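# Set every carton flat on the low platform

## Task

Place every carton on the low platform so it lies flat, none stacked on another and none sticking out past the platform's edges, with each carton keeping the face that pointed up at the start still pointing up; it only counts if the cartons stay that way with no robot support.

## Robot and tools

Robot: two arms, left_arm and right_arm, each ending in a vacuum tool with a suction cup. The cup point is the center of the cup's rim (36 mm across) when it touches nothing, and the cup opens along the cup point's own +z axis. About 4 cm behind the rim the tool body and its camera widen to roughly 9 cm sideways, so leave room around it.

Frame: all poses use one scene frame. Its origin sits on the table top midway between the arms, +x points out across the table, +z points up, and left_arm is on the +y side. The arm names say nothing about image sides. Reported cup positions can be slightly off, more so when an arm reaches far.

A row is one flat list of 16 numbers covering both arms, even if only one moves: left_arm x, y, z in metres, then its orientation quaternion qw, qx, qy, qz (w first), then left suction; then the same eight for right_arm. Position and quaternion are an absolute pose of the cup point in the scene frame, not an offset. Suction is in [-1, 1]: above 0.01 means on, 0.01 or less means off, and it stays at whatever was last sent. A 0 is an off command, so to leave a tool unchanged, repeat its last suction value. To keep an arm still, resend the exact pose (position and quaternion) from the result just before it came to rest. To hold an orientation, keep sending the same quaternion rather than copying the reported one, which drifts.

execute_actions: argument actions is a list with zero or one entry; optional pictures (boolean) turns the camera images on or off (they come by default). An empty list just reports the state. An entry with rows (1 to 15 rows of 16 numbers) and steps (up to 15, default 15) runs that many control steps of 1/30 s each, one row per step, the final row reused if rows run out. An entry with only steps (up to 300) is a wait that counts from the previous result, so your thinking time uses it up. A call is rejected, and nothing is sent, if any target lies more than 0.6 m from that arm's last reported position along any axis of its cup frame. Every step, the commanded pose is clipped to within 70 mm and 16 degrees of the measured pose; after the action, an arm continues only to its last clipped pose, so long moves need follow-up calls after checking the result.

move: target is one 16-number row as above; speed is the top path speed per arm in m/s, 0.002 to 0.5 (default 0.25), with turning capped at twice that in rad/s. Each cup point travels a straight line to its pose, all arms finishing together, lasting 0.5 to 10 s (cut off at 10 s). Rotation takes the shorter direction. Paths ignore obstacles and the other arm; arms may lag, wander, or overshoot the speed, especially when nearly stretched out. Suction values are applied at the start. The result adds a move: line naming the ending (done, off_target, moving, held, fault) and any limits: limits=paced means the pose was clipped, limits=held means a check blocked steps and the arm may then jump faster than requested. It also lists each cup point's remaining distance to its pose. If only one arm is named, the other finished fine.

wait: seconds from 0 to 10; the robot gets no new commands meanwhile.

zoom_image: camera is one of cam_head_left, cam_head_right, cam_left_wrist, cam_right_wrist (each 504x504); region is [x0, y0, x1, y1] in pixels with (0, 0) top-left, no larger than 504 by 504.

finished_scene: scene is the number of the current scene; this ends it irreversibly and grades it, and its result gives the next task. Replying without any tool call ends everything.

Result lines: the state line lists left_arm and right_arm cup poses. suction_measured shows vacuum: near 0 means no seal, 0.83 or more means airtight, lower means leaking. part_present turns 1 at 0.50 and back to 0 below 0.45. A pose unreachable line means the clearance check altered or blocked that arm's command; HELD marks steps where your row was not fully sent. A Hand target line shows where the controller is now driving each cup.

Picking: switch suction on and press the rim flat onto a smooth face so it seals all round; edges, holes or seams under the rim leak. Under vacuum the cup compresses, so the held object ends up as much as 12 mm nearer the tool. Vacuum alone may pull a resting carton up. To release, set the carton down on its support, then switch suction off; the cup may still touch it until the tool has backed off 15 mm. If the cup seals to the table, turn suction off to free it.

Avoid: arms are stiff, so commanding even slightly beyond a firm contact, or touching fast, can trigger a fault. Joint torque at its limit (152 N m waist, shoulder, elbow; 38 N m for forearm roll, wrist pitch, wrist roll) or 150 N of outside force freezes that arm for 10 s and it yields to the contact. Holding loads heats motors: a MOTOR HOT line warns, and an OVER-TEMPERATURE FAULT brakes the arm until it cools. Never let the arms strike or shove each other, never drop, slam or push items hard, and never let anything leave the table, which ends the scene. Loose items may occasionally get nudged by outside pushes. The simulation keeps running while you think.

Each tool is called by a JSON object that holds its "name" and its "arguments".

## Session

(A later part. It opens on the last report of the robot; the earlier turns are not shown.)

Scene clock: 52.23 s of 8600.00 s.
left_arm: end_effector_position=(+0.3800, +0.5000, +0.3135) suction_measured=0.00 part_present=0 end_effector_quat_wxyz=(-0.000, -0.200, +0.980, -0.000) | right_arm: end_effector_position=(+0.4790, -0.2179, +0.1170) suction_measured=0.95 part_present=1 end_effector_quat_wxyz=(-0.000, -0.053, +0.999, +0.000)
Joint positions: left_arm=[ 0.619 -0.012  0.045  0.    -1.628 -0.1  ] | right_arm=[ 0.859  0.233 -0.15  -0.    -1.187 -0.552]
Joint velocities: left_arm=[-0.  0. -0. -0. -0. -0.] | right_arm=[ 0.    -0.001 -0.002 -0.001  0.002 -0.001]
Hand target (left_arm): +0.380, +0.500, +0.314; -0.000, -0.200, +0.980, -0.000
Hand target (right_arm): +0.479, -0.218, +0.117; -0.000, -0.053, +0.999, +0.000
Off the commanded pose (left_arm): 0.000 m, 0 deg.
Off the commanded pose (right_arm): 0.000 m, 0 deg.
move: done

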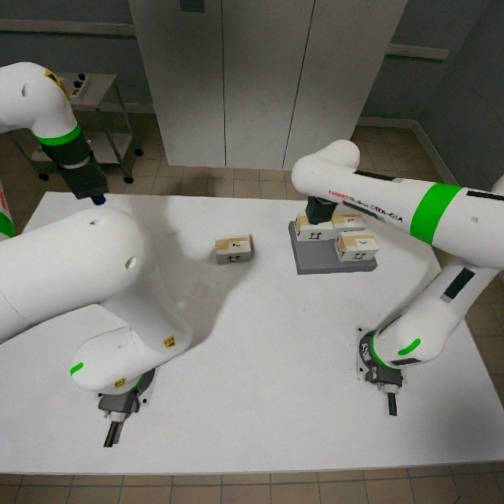

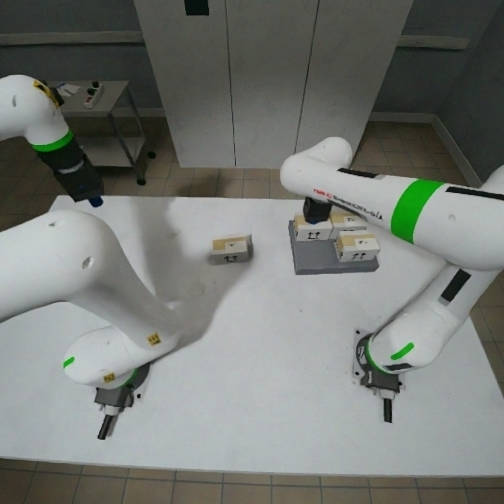

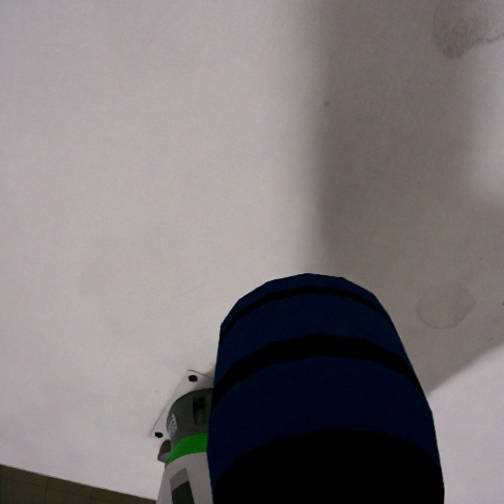

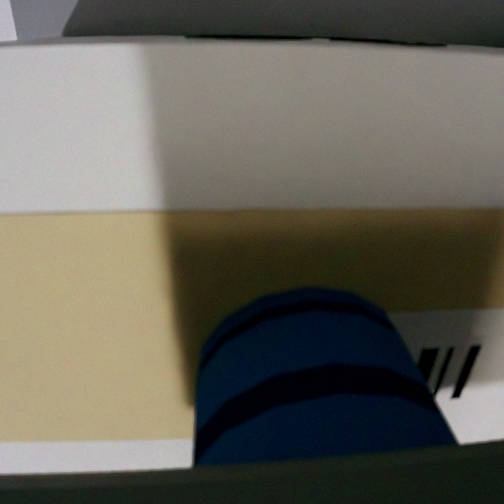

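{"name": "execute_actions", "arguments": {"actions": [{"rows":[[0.38,0.5,0.3135,0,-0.2,0.98,0,0,0.479,-0.218,0.117,0,-0.053,0.998,0,0]],"steps":6}], "pictures": false}}

{"name": "move", "arguments": {"target": [0.38,0.5,0.3135,0,-0.2,0.98,0,0,0.479,-0.218,0.16,0,-0.053,0.998,0,0]}}

{"name": "move", "arguments": {"target": [0.38,0.5,0.3135,0,-0.2,0.98,0,0,0.389,0.105,0.12,0,-0.096,0.995,0,0], "speed": 0.3}}

{"name": "move", "arguments": {"target": [0.38,0.5,0.3135,0,-0.2,0.98,0,0,0.389,0.105,0.077,0,-0.096,0.995,0,1], "speed": 0.06}}

Scene clock: 55.30 s of 8600.00 s.
left_arm: end_effector_position=(+0.3800, +0.5000, +0.3135) suction_measured=0.00 part_present=0 end_effector_quat_wxyz=(+0.000, -0.200, +0.980, -0.000) | right_arm: end_effector_position=(+0.4791, -0.2180, +0.1171) suction_measured=0.00 part_present=0 end_effector_quat_wxyz=(+0.000, -0.053, +0.999, -0.000)
Joint positions: left_arm=[ 0.619 -0.012  0.045  0.    -1.628 -0.1  ] | right_arm=[ 0.859  0.233 -0.15   0.    -1.187 -0.552]
Joint velocities: left_arm=[-0.001 -0.    -0.    -0.001  0.     0.001] | right_arm=[-0.002 -0.001 -0.    -0.     0.002  0.001]
Hand target (left_arm): +0.380, +0.500, +0.314; -0.000, -0.200, +0.980, -0.000
Hand target (right_arm): +0.479, -0.218, +0.117; -0.000, -0.053, +0.999, -0.000
Off the commanded pose (left_arm): 0.000 m, 0 deg.
Off the commanded pose (right_arm): 0.000 m, 0 deg.
Steps of this call (steps 1 to 86: nothing new was sent; steps 87 to 92: all 6 steps of this action). Readings (end_effector_position | what the end effector reports):
87: left_arm (+0.3800, +0.5000, +0.3135) | right_arm (+0.4790, -0.2180, +0.1170) | left_arm suction_measured=0.00 part_present=0 | right_arm suction_measured=0.75 part_present=1
88: left_arm (+0.3800, +0.5000, +0.3135) | right_arm (+0.4790, -0.2180, +0.1170) | left_arm suction_measured=0.00 part_present=0 | right_arm suction_measured=0.29 part_present=0
90: left_arm (+0.3800, +0.5000, +0.3135) | right_arm (+0.4791, -0.2180, +0.1170) | left_arm suction_measured=0.00 part_present=0 | right_arm suction_measured=0.00 part_present=0
92: the state above

Scene clock: 56.30 s of 8600.00 s.
left_arm: end_effector_position=(+0.3800, +0.5000, +0.3135) suction_measured=0.00 part_present=0 end_effector_quat_wxyz=(-0.000, -0.200, +0.980, -0.000) | right_arm: end_effector_position=(+0.4789, -0.2181, +0.1599) suction_measured=0.00 part_present=0 end_effector_quat_wxyz=(+0.000, -0.053, +0.999, -0.000)
Joint positions: left_arm=[ 0.619 -0.012  0.045  0.    -1.628 -0.1  ] | right_arm=[ 0.859  0.198 -0.087  0.    -1.286 -0.553]
Joint velocities: left_arm=[-0.001  0.     0.    -0.001 -0.     0.   ] | right_arm=[-0.002 -0.001  0.002 -0.001 -0.001 -0.001]
Hand target (left_arm): +0.380, +0.500, +0.314; -0.000, -0.200, +0.980, -0.000
Hand target (right_arm): +0.479, -0.218, +0.160; +0.000, -0.053, +0.999, -0.000
Off the commanded pose (left_arm): 0.000 m, 0 deg.
Off the commanded pose (right_arm): 0.000 m, 0 deg.
move: done

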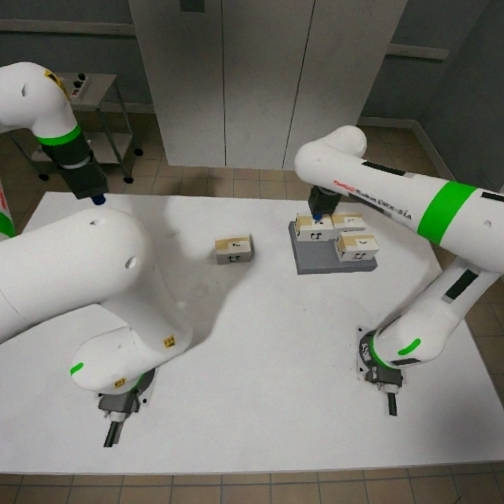

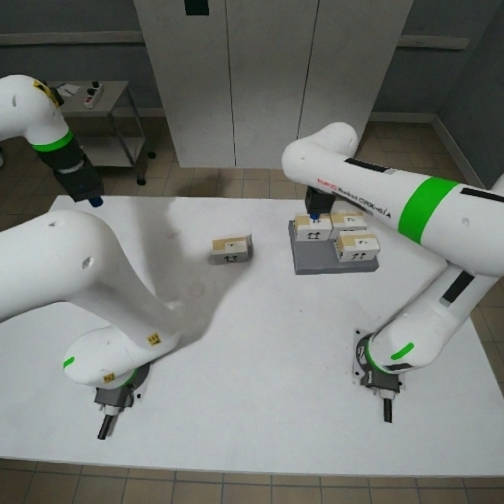

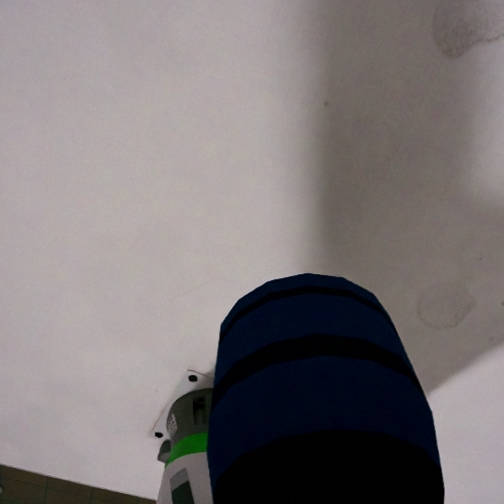

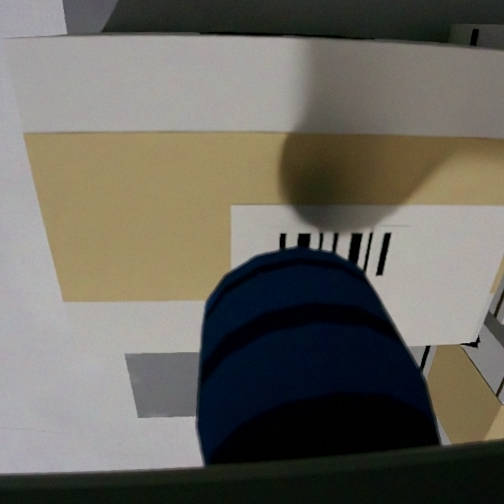

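Scene clock: 57.93 s of 8600.00 s.
left_arm: end_effector_position=(+0.3800, +0.5000, +0.3135) suction_measured=0.00 part_present=0 end_effector_quat_wxyz=(+0.000, -0.200, +0.980, -0.000) | right_arm: end_effector_position=(+0.3889, +0.1047, +0.1204) suction_measured=0.00 part_present=0 end_effector_quat_wxyz=(+0.001, -0.096, +0.995, +0.000)
Joint positions: left_arm=[ 0.619 -0.012  0.045  0.    -1.628 -0.1  ] | right_arm=[ 1.346  0.554  0.301  0.001 -1.317 -0.953]
Joint velocities: left_arm=[-0.001 -0.     0.001 -0.001  0.     0.   ] | right_arm=[-0.     0.002  0.002  0.    -0.002 -0.001]
Hand target (left_arm): +0.380, +0.500, +0.314; +0.000, -0.200, +0.980, -0.000
Hand target (right_arm): +0.389, +0.105, +0.120; +0.001, -0.096, +0.995, +0.000
Off the commanded pose (left_arm): 0.000 m, 0 deg.
Off the commanded pose (right_arm): 0.000 m, 0 deg.
move: done

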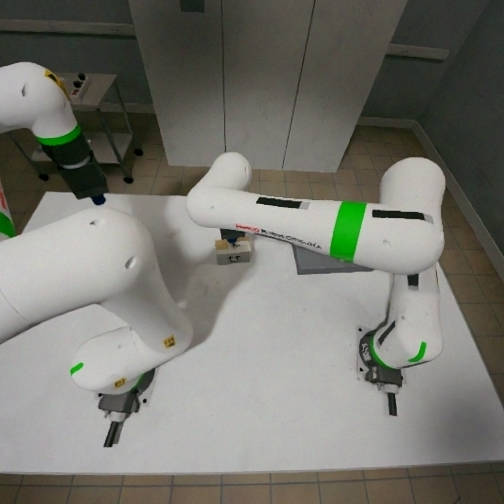

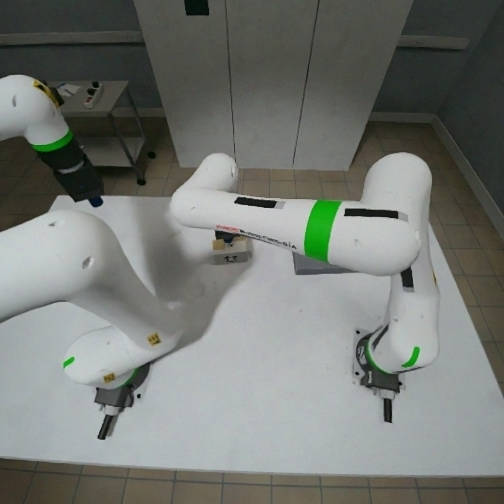

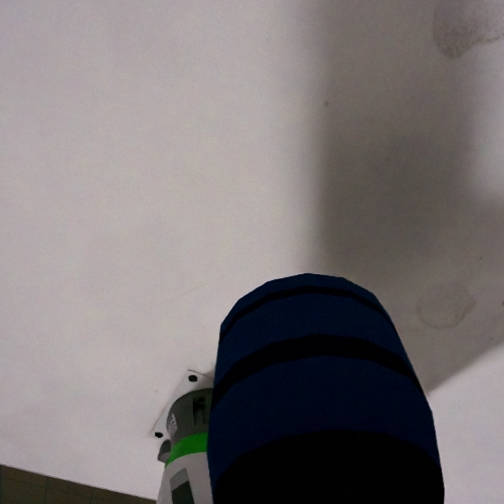

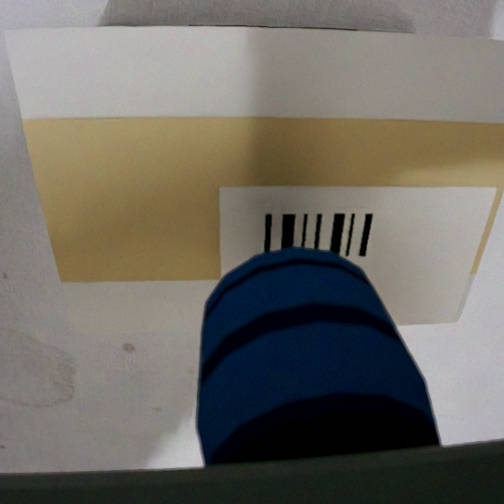

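Scene clock: 58.97 s of 8600.00 s.
left_arm: end_effector_position=(+0.3800, +0.5000, +0.3135) suction_measured=0.00 part_present=0 end_effector_quat_wxyz=(+0.000, -0.200, +0.980, -0.000) | right_arm: end_effector_position=(+0.3890, +0.1051, +0.0771) suction_measured=0.80 part_present=1 end_effector_quat_wxyz=(-0.000, -0.096, +0.995, +0.000)
Joint positions: left_arm=[ 0.619 -0.012  0.045  0.    -1.628 -0.1  ] | right_arm=[ 1.345  0.587  0.248 -0.    -1.231 -0.952]
Joint velocities: left_arm=[-0.001 -0.001 -0.    -0.001 -0.     0.001] | right_arm=[-0.001  0.002 -0.002 -0.001  0.002  0.001]
Hand target (left_arm): +0.380, +0.500, +0.314; +0.000, -0.200, +0.980, -0.000
Hand target (right_arm): +0.389, +0.105, +0.077; -0.000, -0.096, +0.995, +0.000
Off the commanded pose (left_arm): 0.000 m, 0 deg.
Off the commanded pose (right_arm): 0.000 m, 0 deg.
move: done

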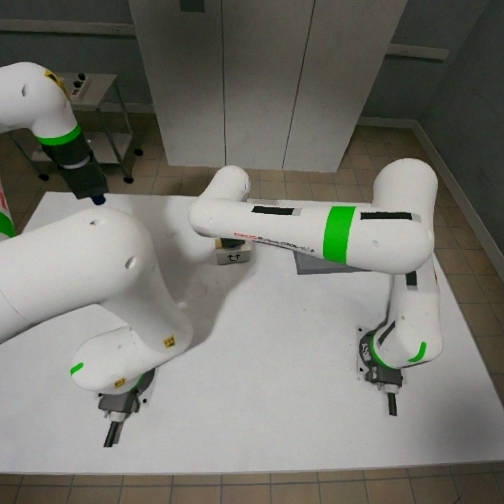

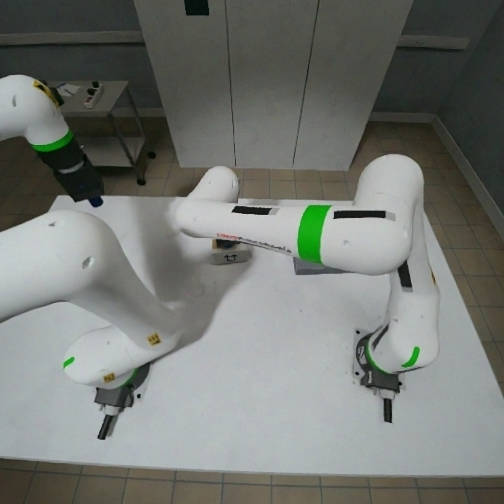

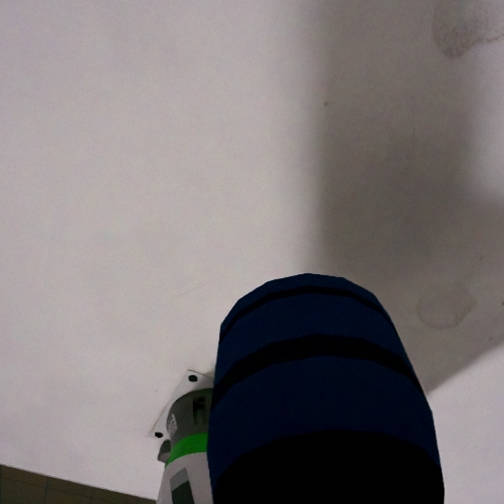

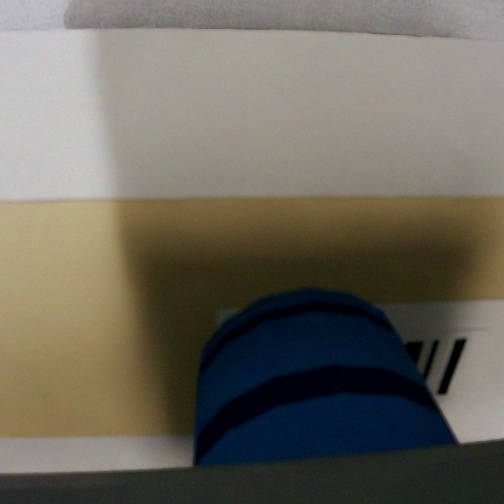

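{"name": "move", "arguments": {"target": [0.38,0.5,0.3135,0,-0.2,0.98,0,0,0.335,0.06,0.145,0,-0.053,0.998,0,1], "speed": 0.15}}

{"name": "move", "arguments": {"target": [0.38,0.5,0.3135,0,-0.2,0.98,0,0,0.366,-0.232,0.135,0,-0.053,0.998,0,1]}}

{"name": "move", "arguments": {"target": [0.38,0.5,0.3135,0,-0.2,0.98,0,0,0.372,-0.24,0.117,0,-0.053,0.998,0,1], "speed": 0.035}}

{"name": "execute_actions", "arguments": {"actions": [{"rows":[[0.38,0.5,0.3135,0,-0.2,0.98,0,0,0.372,-0.24,0.117,0,-0.053,0.998,0,0]],"steps":6}], "pictures": false}}

{"name": "move", "arguments": {"target": [0.38,0.5,0.3135,0,-0.2,0.98,0,0,0.39,-0.27,0.32,0,-0.053,0.998,0,0]}}

{"name": "zoom_image", "arguments": {"camera": "cam_head_left", "region": [270,190,390,290]}}

Scene clock: 63.60 s of 8600.00 s.
left_arm: end_effector_position=(+0.3800, +0.5000, +0.3135) suction_measured=0.00 part_present=0 end_effector_quat_wxyz=(+0.000, -0.200, +0.980, -0.000) | right_arm: end_effector_position=(+0.3351, +0.0597, +0.1448) suction_measured=0.95 part_present=1 end_effector_quat_wxyz=(+0.000, -0.053, +0.999, -0.000)
Joint positions: left_arm=[ 0.619 -0.012  0.045  0.    -1.628 -0.1  ] | right_arm=[ 1.399  0.372  0.098  0.    -1.297 -1.092]
Joint velocities: left_arm=[-0.     0.001  0.    -0.001  0.     0.   ] | right_arm=[ 0.002 -0.003 -0.002 -0.     0.    -0.001]
Hand target (left_arm): +0.380, +0.500, +0.314; -0.000, -0.200, +0.980, -0.000
Hand target (right_arm): +0.335, +0.060, +0.145; +0.000, -0.053, +0.999, +0.000
Off the commanded pose (left_arm): 0.000 m, 0 deg.
Off the commanded pose (right_arm): 0.000 m, 0 deg.
After step 90, 0.57 s passed at rest.
move: done

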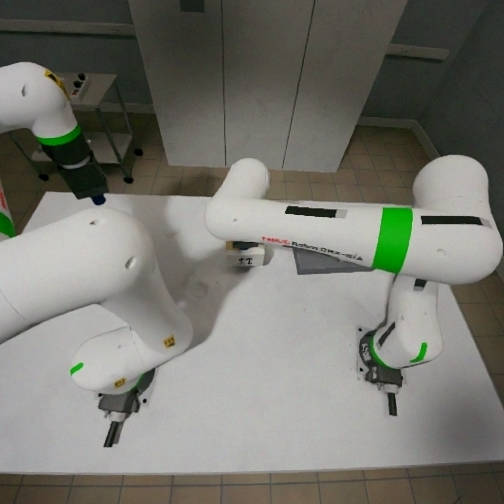

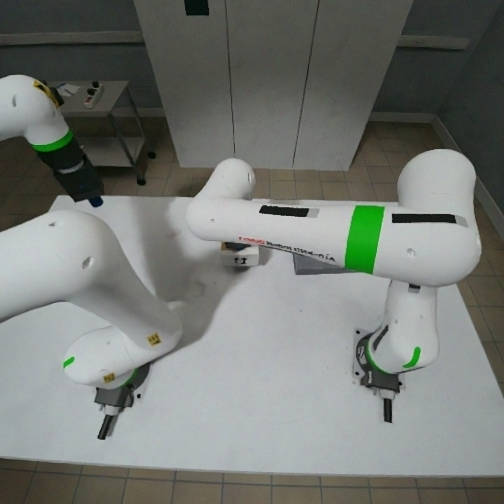

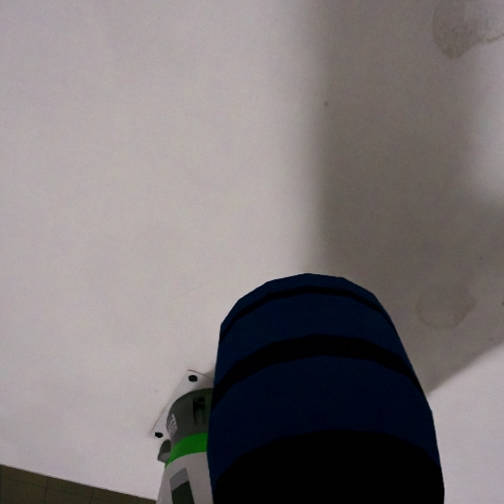

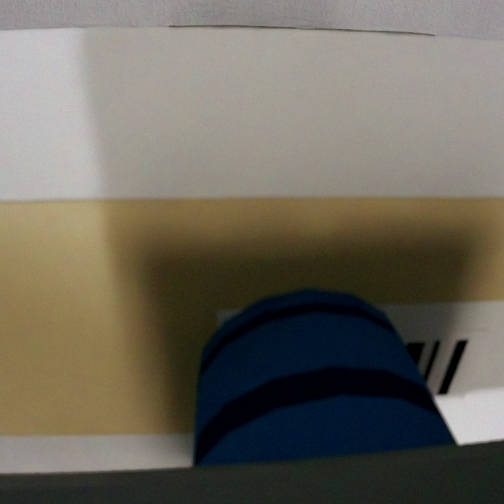

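Scene clock: 65.27 s of 8600.00 s.
left_arm: end_effector_position=(+0.3800, +0.5000, +0.3135) suction_measured=0.00 part_present=0 end_effector_quat_wxyz=(+0.000, -0.200, +0.980, -0.000) | right_arm: end_effector_position=(+0.3662, -0.2318, +0.1345) suction_measured=0.95 part_present=1 end_effector_quat_wxyz=(-0.000, -0.053, +0.999, -0.000)
Joint positions: left_arm=[ 0.619 -0.012  0.045  0.    -1.628 -0.1  ] | right_arm=[ 1.008 -0.05  -0.416 -0.    -1.206 -0.701]
Joint velocities: left_arm=[-0.001 -0.001 -0.    -0.     0.     0.   ] | right_arm=[-0.001 -0.001  0.    -0.    -0.003  0.001]
Hand target (left_arm): +0.380, +0.500, +0.314; -0.000, -0.200, +0.980, -0.000
Hand target (right_arm): +0.366, -0.232, +0.135; -0.000, -0.053, +0.999, -0.000
Off the commanded pose (left_arm): 0.000 m, 0 deg.
Off the commanded pose (right_arm): 0.001 m, 0 deg.
move: done

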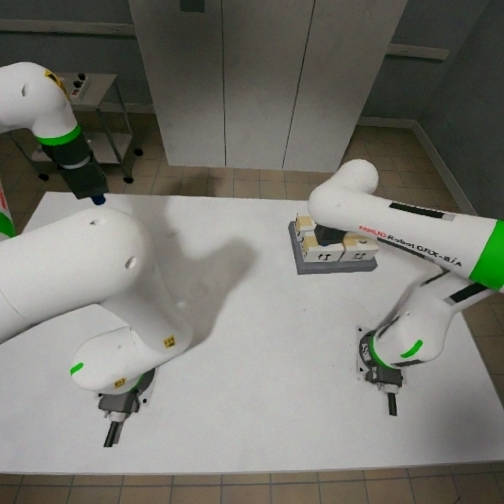

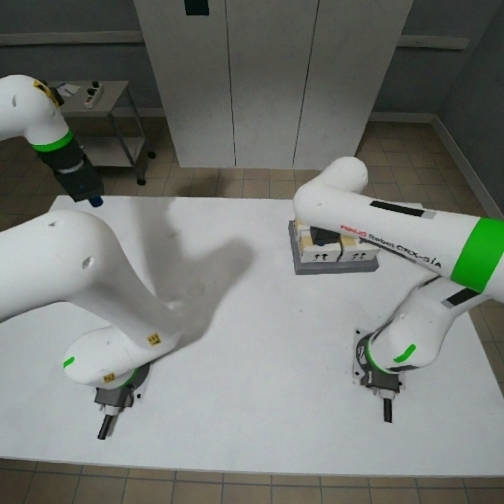

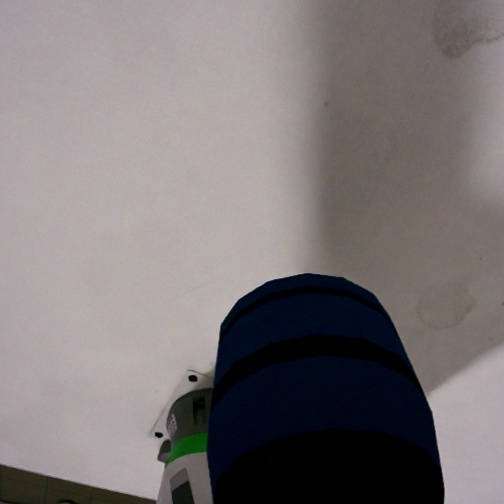

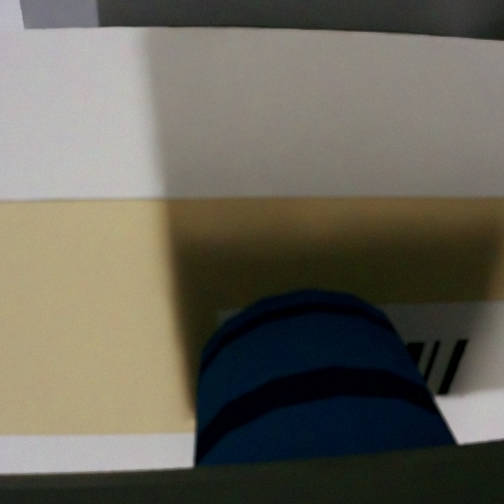

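Scene clock: 66.10 s of 8600.00 s.
left_arm: end_effector_position=(+0.3800, +0.5000, +0.3135) suction_measured=0.00 part_present=0 end_effector_quat_wxyz=(+0.000, -0.200, +0.980, -0.000) | right_arm: end_effector_position=(+0.3720, -0.2399, +0.1171) suction_measured=0.95 part_present=1 end_effector_quat_wxyz=(-0.000, -0.053, +0.999, +0.000)
Joint positions: left_arm=[ 0.619 -0.012  0.045  0.    -1.628 -0.1  ] | right_arm=[ 0.983 -0.029 -0.44  -0.    -1.16  -0.676]
Joint velocities: left_arm=[-0.001 -0.    -0.001  0.     0.     0.   ] | right_arm=[-0.003  0.002 -0.002  0.     0.002  0.001]
Hand target (left_arm): +0.380, +0.500, +0.314; +0.000, -0.200, +0.980, -0.000
Hand target (right_arm): +0.372, -0.240, +0.117; -0.000, -0.053, +0.999, +0.000
Off the commanded pose (left_arm): 0.000 m, 0 deg.
Off the commanded pose (right_arm): 0.000 m, 0 deg.
move: done

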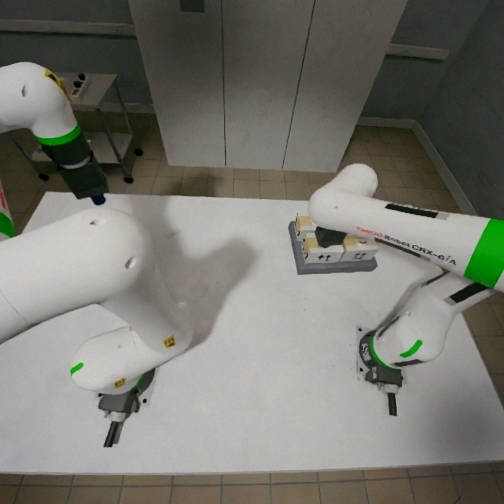

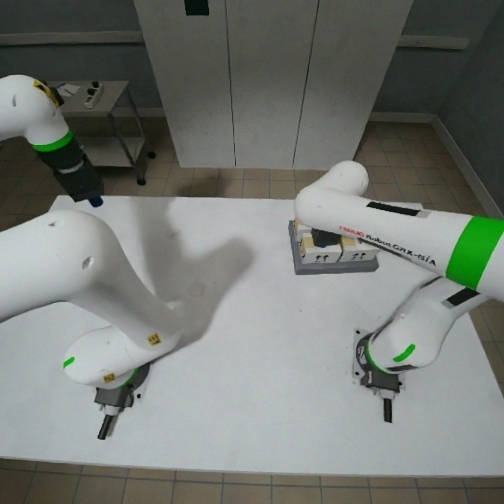

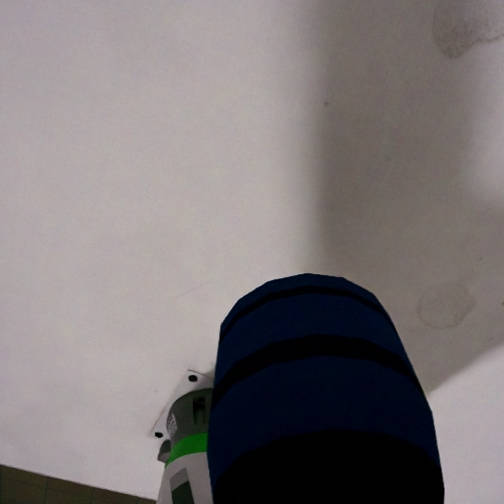

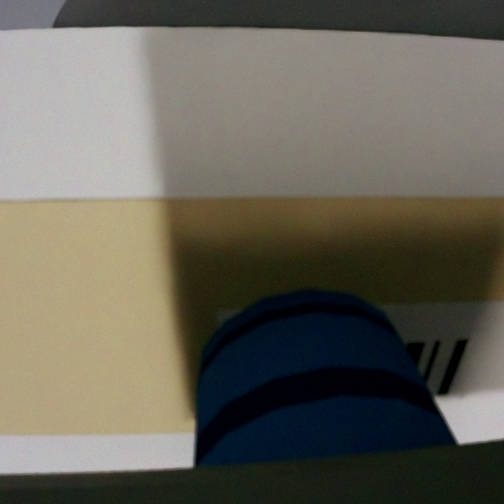

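Scene clock: 66.30 s of 8600.00 s.
left_arm: end_effector_position=(+0.3800, +0.5000, +0.3135) suction_measured=0.00 part_present=0 end_effector_quat_wxyz=(+0.000, -0.200, +0.980, -0.000) | right_arm: end_effector_position=(+0.3720, -0.2400, +0.1170) suction_measured=0.00 part_present=0 end_effector_quat_wxyz=(+0.000, -0.053, +0.999, -0.000)
Joint positions: left_arm=[ 0.619 -0.012  0.045  0.    -1.628 -0.1  ] | right_arm=[ 0.983 -0.029 -0.44   0.    -1.16  -0.676]
Joint velocities: left_arm=[-0. -0. -0. -0. -0.  0.] | right_arm=[-0.     0.001 -0.002 -0.    -0.     0.   ]
Hand target (left_arm): +0.380, +0.500, +0.314; -0.000, -0.200, +0.980, -0.000
Hand target (right_arm): +0.372, -0.240, +0.117; -0.000, -0.053, +0.999, -0.000
Off the commanded pose (left_arm): 0.000 m, 0 deg.
Off the commanded pose (right_arm): 0.000 m, 0 deg.
Steps of this call (steps 1 to 6: all 6 steps of this action). Readings (end_effector_position | what the end effector reports):
1: left_arm (+0.3800, +0.5000, +0.3135) | right_arm (+0.3720, -0.2399, +0.1170) | left_arm suction_measured=0.00 part_present=0 | right_arm suction_measured=0.75 part_present=1
2: left_arm (+0.3800, +0.5000, +0.3135) | right_arm (+0.3720, -0.2400, +0.1170) | left_arm suction_measured=0.00 part_present=0 | right_arm suction_measured=0.29 part_present=0
4: left_arm (+0.3800, +0.5000, +0.3135) | right_arm (+0.3720, -0.2400, +0.1170) | left_arm suction_measured=0.00 part_present=0 | right_arm suction_measured=0.00 part_present=0
6: the state above

Scene clock: 67.83 s of 8600.00 s.
left_arm: end_effector_position=(+0.3800, +0.5000, +0.3135) suction_measured=0.00 part_present=0 end_effector_quat_wxyz=(+0.000, -0.200, +0.980, +0.000) | right_arm: end_effector_position=(+0.3897, -0.2702, +0.3200) suction_measured=0.00 part_present=0 end_effector_quat_wxyz=(-0.000, -0.053, +0.999, -0.000)
Joint positions: left_arm=[ 0.619 -0.012  0.045  0.    -1.628 -0.1  ] | right_arm=[ 0.894 -0.103 -0.026  0.    -1.648 -0.588]
Joint velocities: left_arm=[ 0.002 -0.    -0.001 -0.    -0.    -0.   ] | right_arm=[-0.001  0.001  0.002  0.001 -0.001  0.001]
Hand target (left_arm): +0.380, +0.500, +0.313; +0.000, -0.200, +0.980, -0.000
Hand target (right_arm): +0.390, -0.270, +0.320; -0.000, -0.053, +0.999, -0.000
Off the commanded pose (left_arm): 0.000 m, 0 deg.
Off the commanded pose (right_arm): 0.000 m, 0 deg.
move: done

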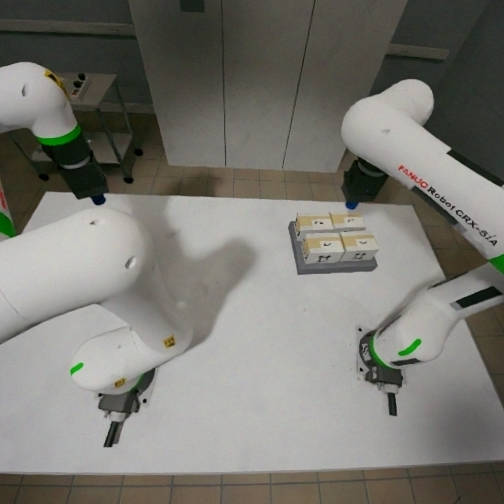

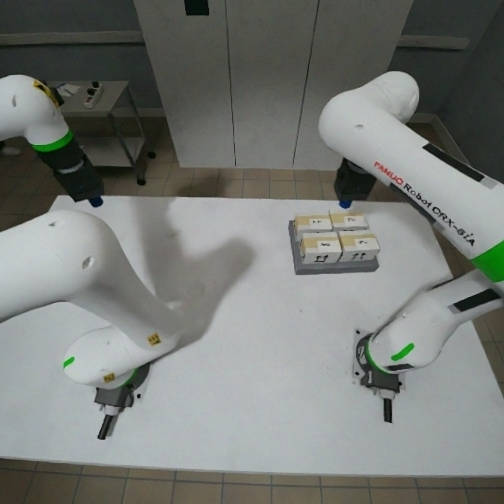

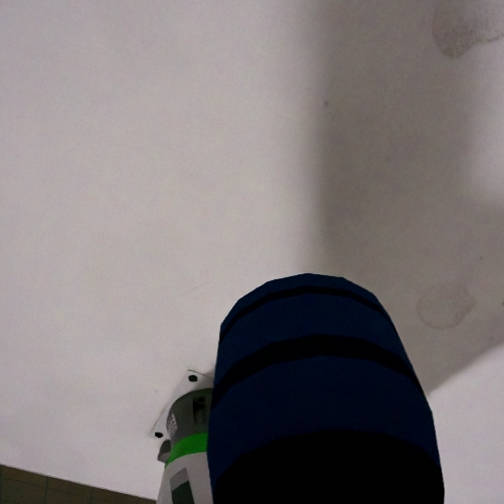

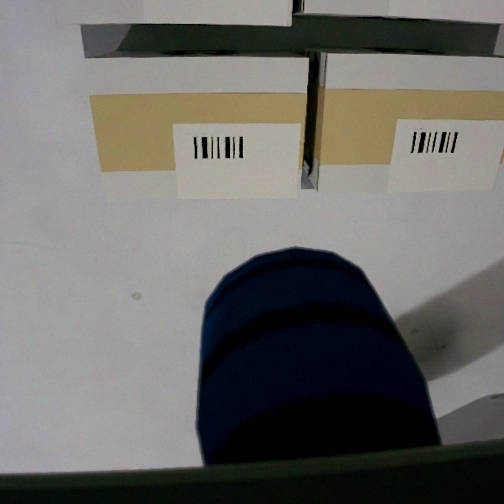

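Region (270, 190, 390, 290) of cam_head_left's 504x504 image, scaled by 4.200, with more detail than that image has.

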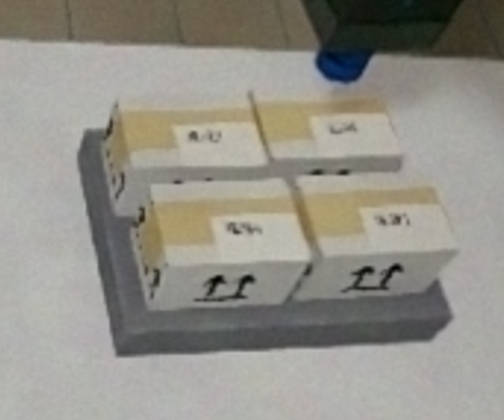

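{"name": "finished_scene", "arguments": {"scene": 2}}

The scene is finished: the task was done.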